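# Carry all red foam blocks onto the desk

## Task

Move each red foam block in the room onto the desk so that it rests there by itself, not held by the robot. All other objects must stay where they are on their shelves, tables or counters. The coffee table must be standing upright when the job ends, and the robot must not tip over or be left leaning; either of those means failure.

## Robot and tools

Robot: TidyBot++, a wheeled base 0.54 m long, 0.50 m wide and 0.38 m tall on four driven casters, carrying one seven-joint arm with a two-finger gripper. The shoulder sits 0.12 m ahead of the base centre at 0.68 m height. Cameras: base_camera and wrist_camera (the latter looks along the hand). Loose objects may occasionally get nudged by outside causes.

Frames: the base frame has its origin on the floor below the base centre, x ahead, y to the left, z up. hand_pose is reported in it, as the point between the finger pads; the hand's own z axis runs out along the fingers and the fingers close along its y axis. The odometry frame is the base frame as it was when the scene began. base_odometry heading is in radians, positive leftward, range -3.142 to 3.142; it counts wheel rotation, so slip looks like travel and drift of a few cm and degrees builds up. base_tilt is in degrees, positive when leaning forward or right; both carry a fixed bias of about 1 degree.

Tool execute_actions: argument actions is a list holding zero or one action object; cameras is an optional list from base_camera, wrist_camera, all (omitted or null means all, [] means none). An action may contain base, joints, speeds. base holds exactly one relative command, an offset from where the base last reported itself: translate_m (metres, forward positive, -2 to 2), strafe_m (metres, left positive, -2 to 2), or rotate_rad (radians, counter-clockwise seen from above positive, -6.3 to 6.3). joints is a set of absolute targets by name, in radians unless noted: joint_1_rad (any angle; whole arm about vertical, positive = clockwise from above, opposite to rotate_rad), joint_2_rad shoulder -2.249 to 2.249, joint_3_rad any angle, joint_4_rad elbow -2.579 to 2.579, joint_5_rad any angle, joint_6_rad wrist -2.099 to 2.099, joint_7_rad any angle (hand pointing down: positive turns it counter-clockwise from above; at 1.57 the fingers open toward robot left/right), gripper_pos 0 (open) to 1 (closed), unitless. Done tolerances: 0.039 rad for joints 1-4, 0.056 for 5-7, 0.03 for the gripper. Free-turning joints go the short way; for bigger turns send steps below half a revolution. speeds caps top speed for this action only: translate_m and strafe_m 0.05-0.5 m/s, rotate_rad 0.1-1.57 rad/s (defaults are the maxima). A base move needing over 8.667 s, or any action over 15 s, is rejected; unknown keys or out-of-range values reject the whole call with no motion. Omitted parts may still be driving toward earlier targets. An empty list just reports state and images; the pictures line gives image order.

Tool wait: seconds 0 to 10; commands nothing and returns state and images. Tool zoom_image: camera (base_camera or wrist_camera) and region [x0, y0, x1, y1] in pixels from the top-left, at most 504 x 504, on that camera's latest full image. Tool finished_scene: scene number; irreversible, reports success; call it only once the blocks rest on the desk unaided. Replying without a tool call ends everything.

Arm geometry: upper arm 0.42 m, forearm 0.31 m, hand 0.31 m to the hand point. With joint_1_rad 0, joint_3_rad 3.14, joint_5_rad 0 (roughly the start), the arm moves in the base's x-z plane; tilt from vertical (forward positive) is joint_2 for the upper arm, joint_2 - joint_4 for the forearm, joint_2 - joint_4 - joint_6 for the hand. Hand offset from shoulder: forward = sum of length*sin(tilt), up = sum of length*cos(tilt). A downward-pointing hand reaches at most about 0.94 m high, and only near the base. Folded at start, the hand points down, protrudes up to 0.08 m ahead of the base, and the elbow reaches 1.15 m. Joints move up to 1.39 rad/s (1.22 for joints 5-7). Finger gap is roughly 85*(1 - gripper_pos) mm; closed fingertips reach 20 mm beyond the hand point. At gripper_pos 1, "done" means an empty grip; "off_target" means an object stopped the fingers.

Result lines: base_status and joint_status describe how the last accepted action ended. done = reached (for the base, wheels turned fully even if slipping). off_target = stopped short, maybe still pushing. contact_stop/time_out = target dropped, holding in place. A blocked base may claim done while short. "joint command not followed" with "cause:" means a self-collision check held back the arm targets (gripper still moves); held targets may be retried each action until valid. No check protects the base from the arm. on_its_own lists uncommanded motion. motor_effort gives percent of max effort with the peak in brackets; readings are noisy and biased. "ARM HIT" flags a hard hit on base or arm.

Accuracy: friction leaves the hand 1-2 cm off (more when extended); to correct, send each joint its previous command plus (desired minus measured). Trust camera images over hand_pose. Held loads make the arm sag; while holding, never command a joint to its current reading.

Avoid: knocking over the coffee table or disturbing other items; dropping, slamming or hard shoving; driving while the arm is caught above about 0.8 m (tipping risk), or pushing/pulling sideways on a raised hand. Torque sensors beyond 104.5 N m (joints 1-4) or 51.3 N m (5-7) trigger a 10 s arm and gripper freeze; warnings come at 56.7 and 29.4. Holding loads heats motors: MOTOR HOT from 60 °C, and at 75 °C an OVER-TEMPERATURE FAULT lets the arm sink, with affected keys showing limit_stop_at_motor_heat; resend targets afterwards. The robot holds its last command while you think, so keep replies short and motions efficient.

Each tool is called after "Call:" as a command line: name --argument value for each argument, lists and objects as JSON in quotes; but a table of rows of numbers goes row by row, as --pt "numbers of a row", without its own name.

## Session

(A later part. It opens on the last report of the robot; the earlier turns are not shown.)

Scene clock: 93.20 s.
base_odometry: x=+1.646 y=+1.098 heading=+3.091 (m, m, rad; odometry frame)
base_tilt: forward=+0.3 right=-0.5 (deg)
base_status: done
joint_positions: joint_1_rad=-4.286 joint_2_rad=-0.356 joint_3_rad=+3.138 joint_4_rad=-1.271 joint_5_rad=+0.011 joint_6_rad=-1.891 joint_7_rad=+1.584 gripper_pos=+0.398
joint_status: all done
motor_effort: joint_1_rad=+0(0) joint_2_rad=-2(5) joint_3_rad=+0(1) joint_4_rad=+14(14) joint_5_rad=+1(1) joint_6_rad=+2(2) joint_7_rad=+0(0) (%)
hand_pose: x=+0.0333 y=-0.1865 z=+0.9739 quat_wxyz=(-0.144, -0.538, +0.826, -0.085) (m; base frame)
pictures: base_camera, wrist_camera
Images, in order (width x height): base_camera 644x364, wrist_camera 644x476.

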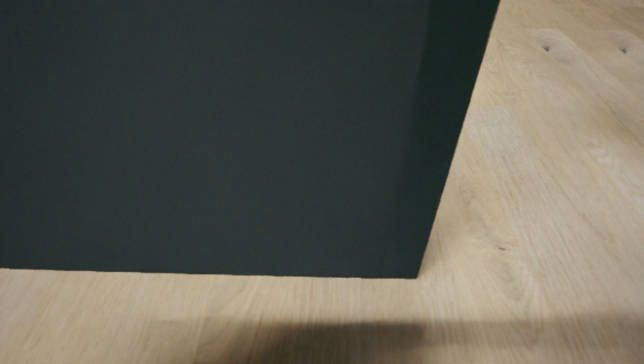

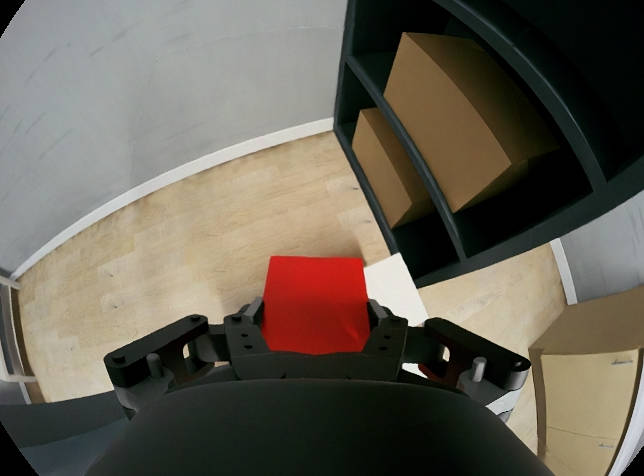

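Call:
execute_actions --actions '[{"base": {"strafe_m": -0.55}, "joints": {"joint_1_rad": -5.0}}]'

Scene clock: 98.50 s.
base_odometry: x=+1.673 y=+1.647 heading=+3.092 (m, m, rad; odometry frame)
base_tilt: forward=+0.3 right=-0.5 (deg)
base_status: done
joint_positions: joint_1_rad=-4.986 joint_2_rad=-0.349 joint_3_rad=+3.138 joint_4_rad=-1.271 joint_5_rad=+0.011 joint_6_rad=-1.891 joint_7_rad=+1.584 gripper_pos=+0.398
joint_status: all done
motor_effort: joint_1_rad=+0(1) joint_2_rad=-2(5) joint_3_rad=+0(1) joint_4_rad=+14(14) joint_5_rad=+1(0) joint_6_rad=+2(3) joint_7_rad=+0(1) (%)
hand_pose: x=+0.1741 y=-0.1997 z=+0.9726 quat_wxyz=(-0.104, -0.789, +0.592, -0.127) (m; base frame)
pictures: base_camera, wrist_camera
Images, in order (width x height): base_camera 644x364, wrist_camera 644x476.

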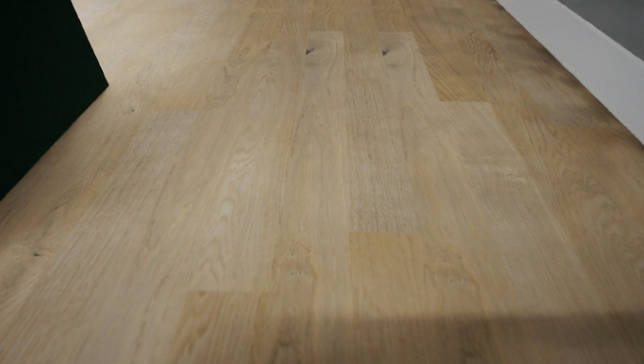

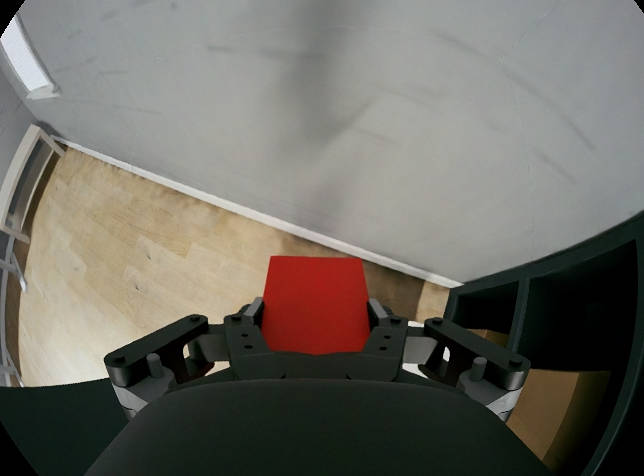

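Call:
execute_actions --actions '[{"base": {"translate_m": 2.0}, "joints": {"joint_1_rad": -6.8, "joint_2_rad": -0.1, "joint_4_rad": -1.5, "joint_6_rad": -0.78}}]'

Scene clock: 105.70 s.
base_odometry: x=-0.324 y=+1.749 heading=+3.091 (m, m, rad; odometry frame)
base_tilt: forward=+0.3 right=-0.5 (deg)
base_status: done
joint_positions: joint_1_rad=-6.788 joint_2_rad=-0.107 joint_3_rad=+3.139 joint_4_rad=-1.487 joint_5_rad=+0.011 joint_6_rad=-0.803 joint_7_rad=+1.584 gripper_pos=+0.398
joint_status: all done
motor_effort: joint_1_rad=+0(1) joint_2_rad=-18(20) joint_3_rad=+0(2) joint_4_rad=+21(22) joint_5_rad=+0(0) joint_6_rad=+6(6) joint_7_rad=+1(0) (%)
hand_pose: x=+0.5725 y=+0.2511 z=+0.9814 quat_wxyz=(+0.108, -0.857, -0.230, -0.449) (m; base frame)
pictures: base_camera, wrist_camera
Images, in order (width x height): base_camera 644x364, wrist_camera 644x476.

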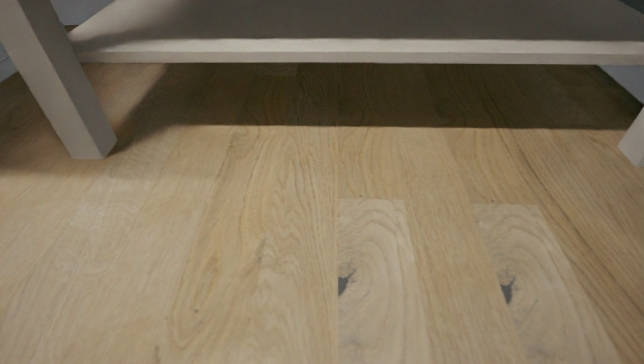

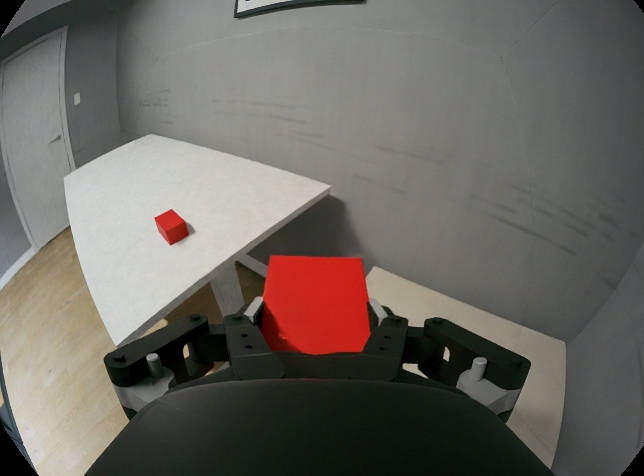

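Call:
execute_actions --actions '[{"base": {"strafe_m": 0.8}, "joints": {"joint_1_rad": -6.72, "joint_2_rad": 0.225, "joint_4_rad": -1.722, "joint_6_rad": -0.087}}]'

Scene clock: 111.33 s.
base_odometry: x=-0.365 y=+0.950 heading=+3.091 (m, m, rad; odometry frame)
base_tilt: forward=+0.3 right=-0.5 (deg)
base_status: done
joint_positions: joint_1_rad=-6.728 joint_2_rad=+0.232 joint_3_rad=+3.139 joint_4_rad=-1.719 joint_5_rad=+0.011 joint_6_rad=-0.111 joint_7_rad=+1.584 gripper_pos=+0.398
joint_status: all done
motor_effort: joint_1_rad=+0(2) joint_2_rad=-30(34) joint_3_rad=+0(2) joint_4_rad=+19(22) joint_5_rad=+0(0) joint_6_rad=+6(7) joint_7_rad=+0(1) (%)
hand_pose: x=+0.7165 y=+0.2873 z=+0.8279 quat_wxyz=(+0.108, -0.834, -0.200, -0.503) (m; base frame)
pictures: base_camera, wrist_camera
Images, in order (width x height): base_camera 644x364, wrist_camera 644x476.

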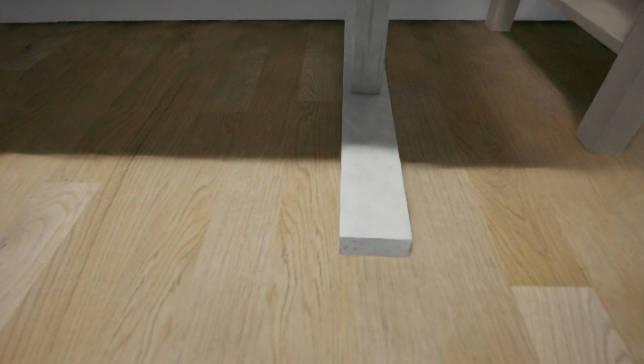

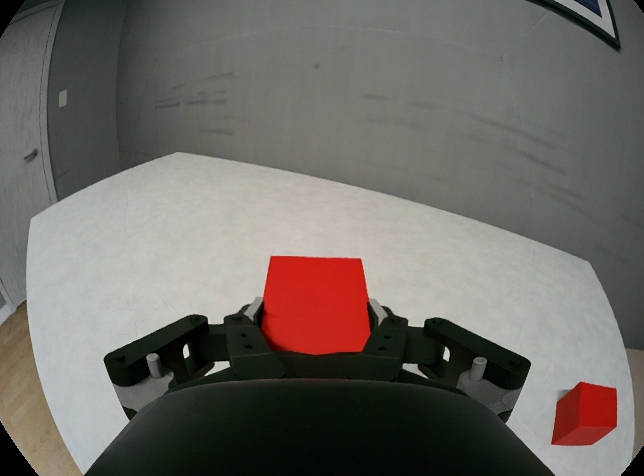

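Call:
execute_actions --actions '[{"joints": {"joint_2_rad": 0.346}}]' --cameras '["wrist_camera"]'

Scene clock: 112.97 s.
base_odometry: x=-0.365 y=+0.950 heading=+3.091 (m, m, rad; odometry frame)
base_tilt: forward=+0.3 right=-0.5 (deg)
base_status: not commanded
joint_positions: joint_1_rad=-6.728 joint_2_rad=+0.343 joint_3_rad=+3.139 joint_4_rad=-1.719 joint_5_rad=+0.011 joint_6_rad=-0.108 joint_7_rad=+1.584 gripper_pos=+0.398
joint_status: all done
motor_effort: joint_1_rad=+0(0) joint_2_rad=-33(36) joint_3_rad=+0(0) joint_4_rad=+18(20) joint_5_rad=+1(0) joint_6_rad=+6(7) joint_7_rad=+1(0) (%)
hand_pose: x=+0.7281 y=+0.2928 z=+0.7539 quat_wxyz=(+0.098, -0.860, -0.206, -0.456) (m; base frame)
pictures: wrist_camera
Images, in order (width x height): wrist_camera 644x476.

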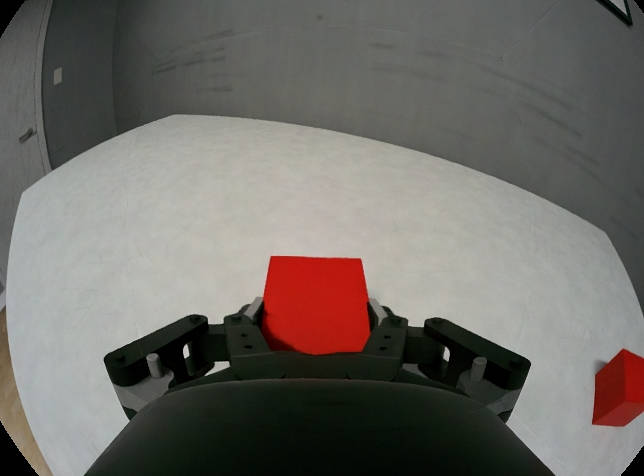

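Call:
execute_actions --actions '[{"joints": {"gripper_pos": 0.0}}]' --cameras '["wrist_camera"]'

Call:
execute_actions --actions '[{"joints": {"joint_2_rad": 0.1}}]'

Scene clock: 114.53 s.
base_odometry: x=-0.365 y=+0.950 heading=+3.091 (m, m, rad; odometry frame)
base_tilt: forward=+0.3 right=-0.5 (deg)
base_status: not commanded
joint_positions: joint_1_rad=-6.728 joint_2_rad=+0.343 joint_3_rad=+3.139 joint_4_rad=-1.719 joint_5_rad=+0.011 joint_6_rad=-0.108 joint_7_rad=+1.584 gripper_pos=+0.000
joint_status: all done
motor_effort: joint_1_rad=+0(0) joint_2_rad=-33(33) joint_3_rad=+0(0) joint_4_rad=+19(19) joint_5_rad=+1(0) joint_6_rad=+6(6) joint_7_rad=-1(0) (%)
hand_pose: x=+0.7281 y=+0.2928 z=+0.7539 quat_wxyz=(+0.098, -0.860, -0.206, -0.456) (m; base frame)
pictures: wrist_camera
Images, in order (width x height): wrist_camera 644x476.

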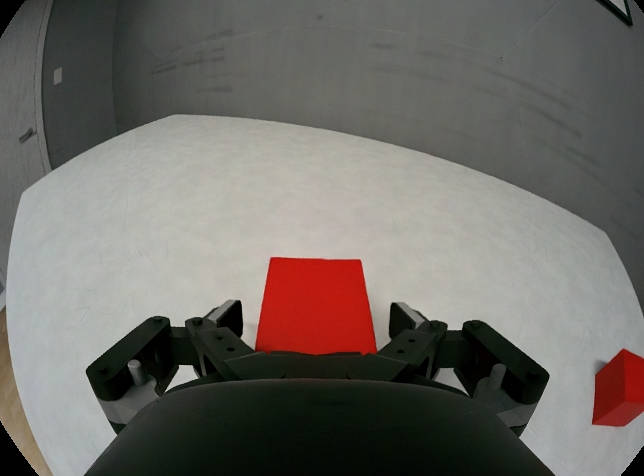

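Scene clock: 115.80 s.
base_odometry: x=-0.365 y=+0.950 heading=+3.091 (m, m, rad; odometry frame)
base_tilt: forward=+0.3 right=-0.5 (deg)
base_status: not commanded
joint_positions: joint_1_rad=-6.728 joint_2_rad=+0.098 joint_3_rad=+3.139 joint_4_rad=-1.719 joint_5_rad=+0.011 joint_6_rad=-0.107 joint_7_rad=+1.584 gripper_pos=+0.000
joint_status: all done
motor_effort: joint_1_rad=+0(0) joint_2_rad=-25(35) joint_3_rad=+0(0) joint_4_rad=+20(20) joint_5_rad=+1(0) joint_6_rad=+7(7) joint_7_rad=+0(1) (%)
hand_pose: x=+0.6939 y=+0.2765 z=+0.9162 quat_wxyz=(+0.120, -0.798, -0.191, -0.559) (m; base frame)
pictures: base_camera, wrist_camera
Images, in order (width x height): base_camera 644x364, wrist_camera 644x476.

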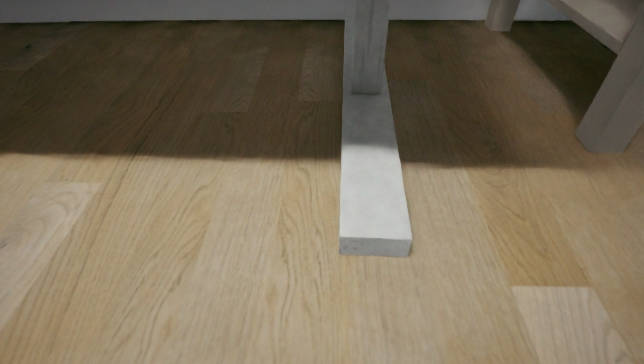

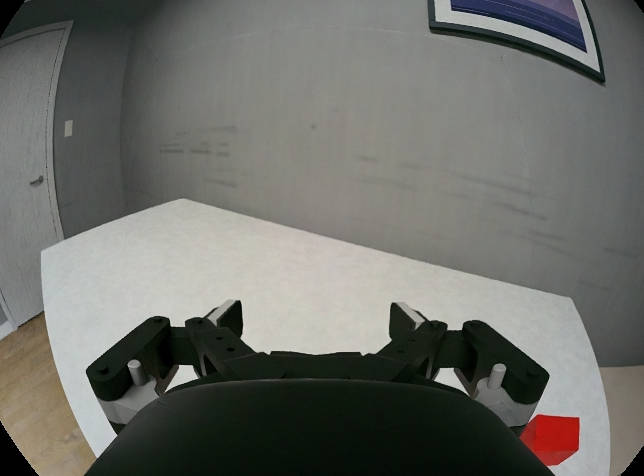

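Call:
finished_scene --scene 2

The scene is finished: the task was done.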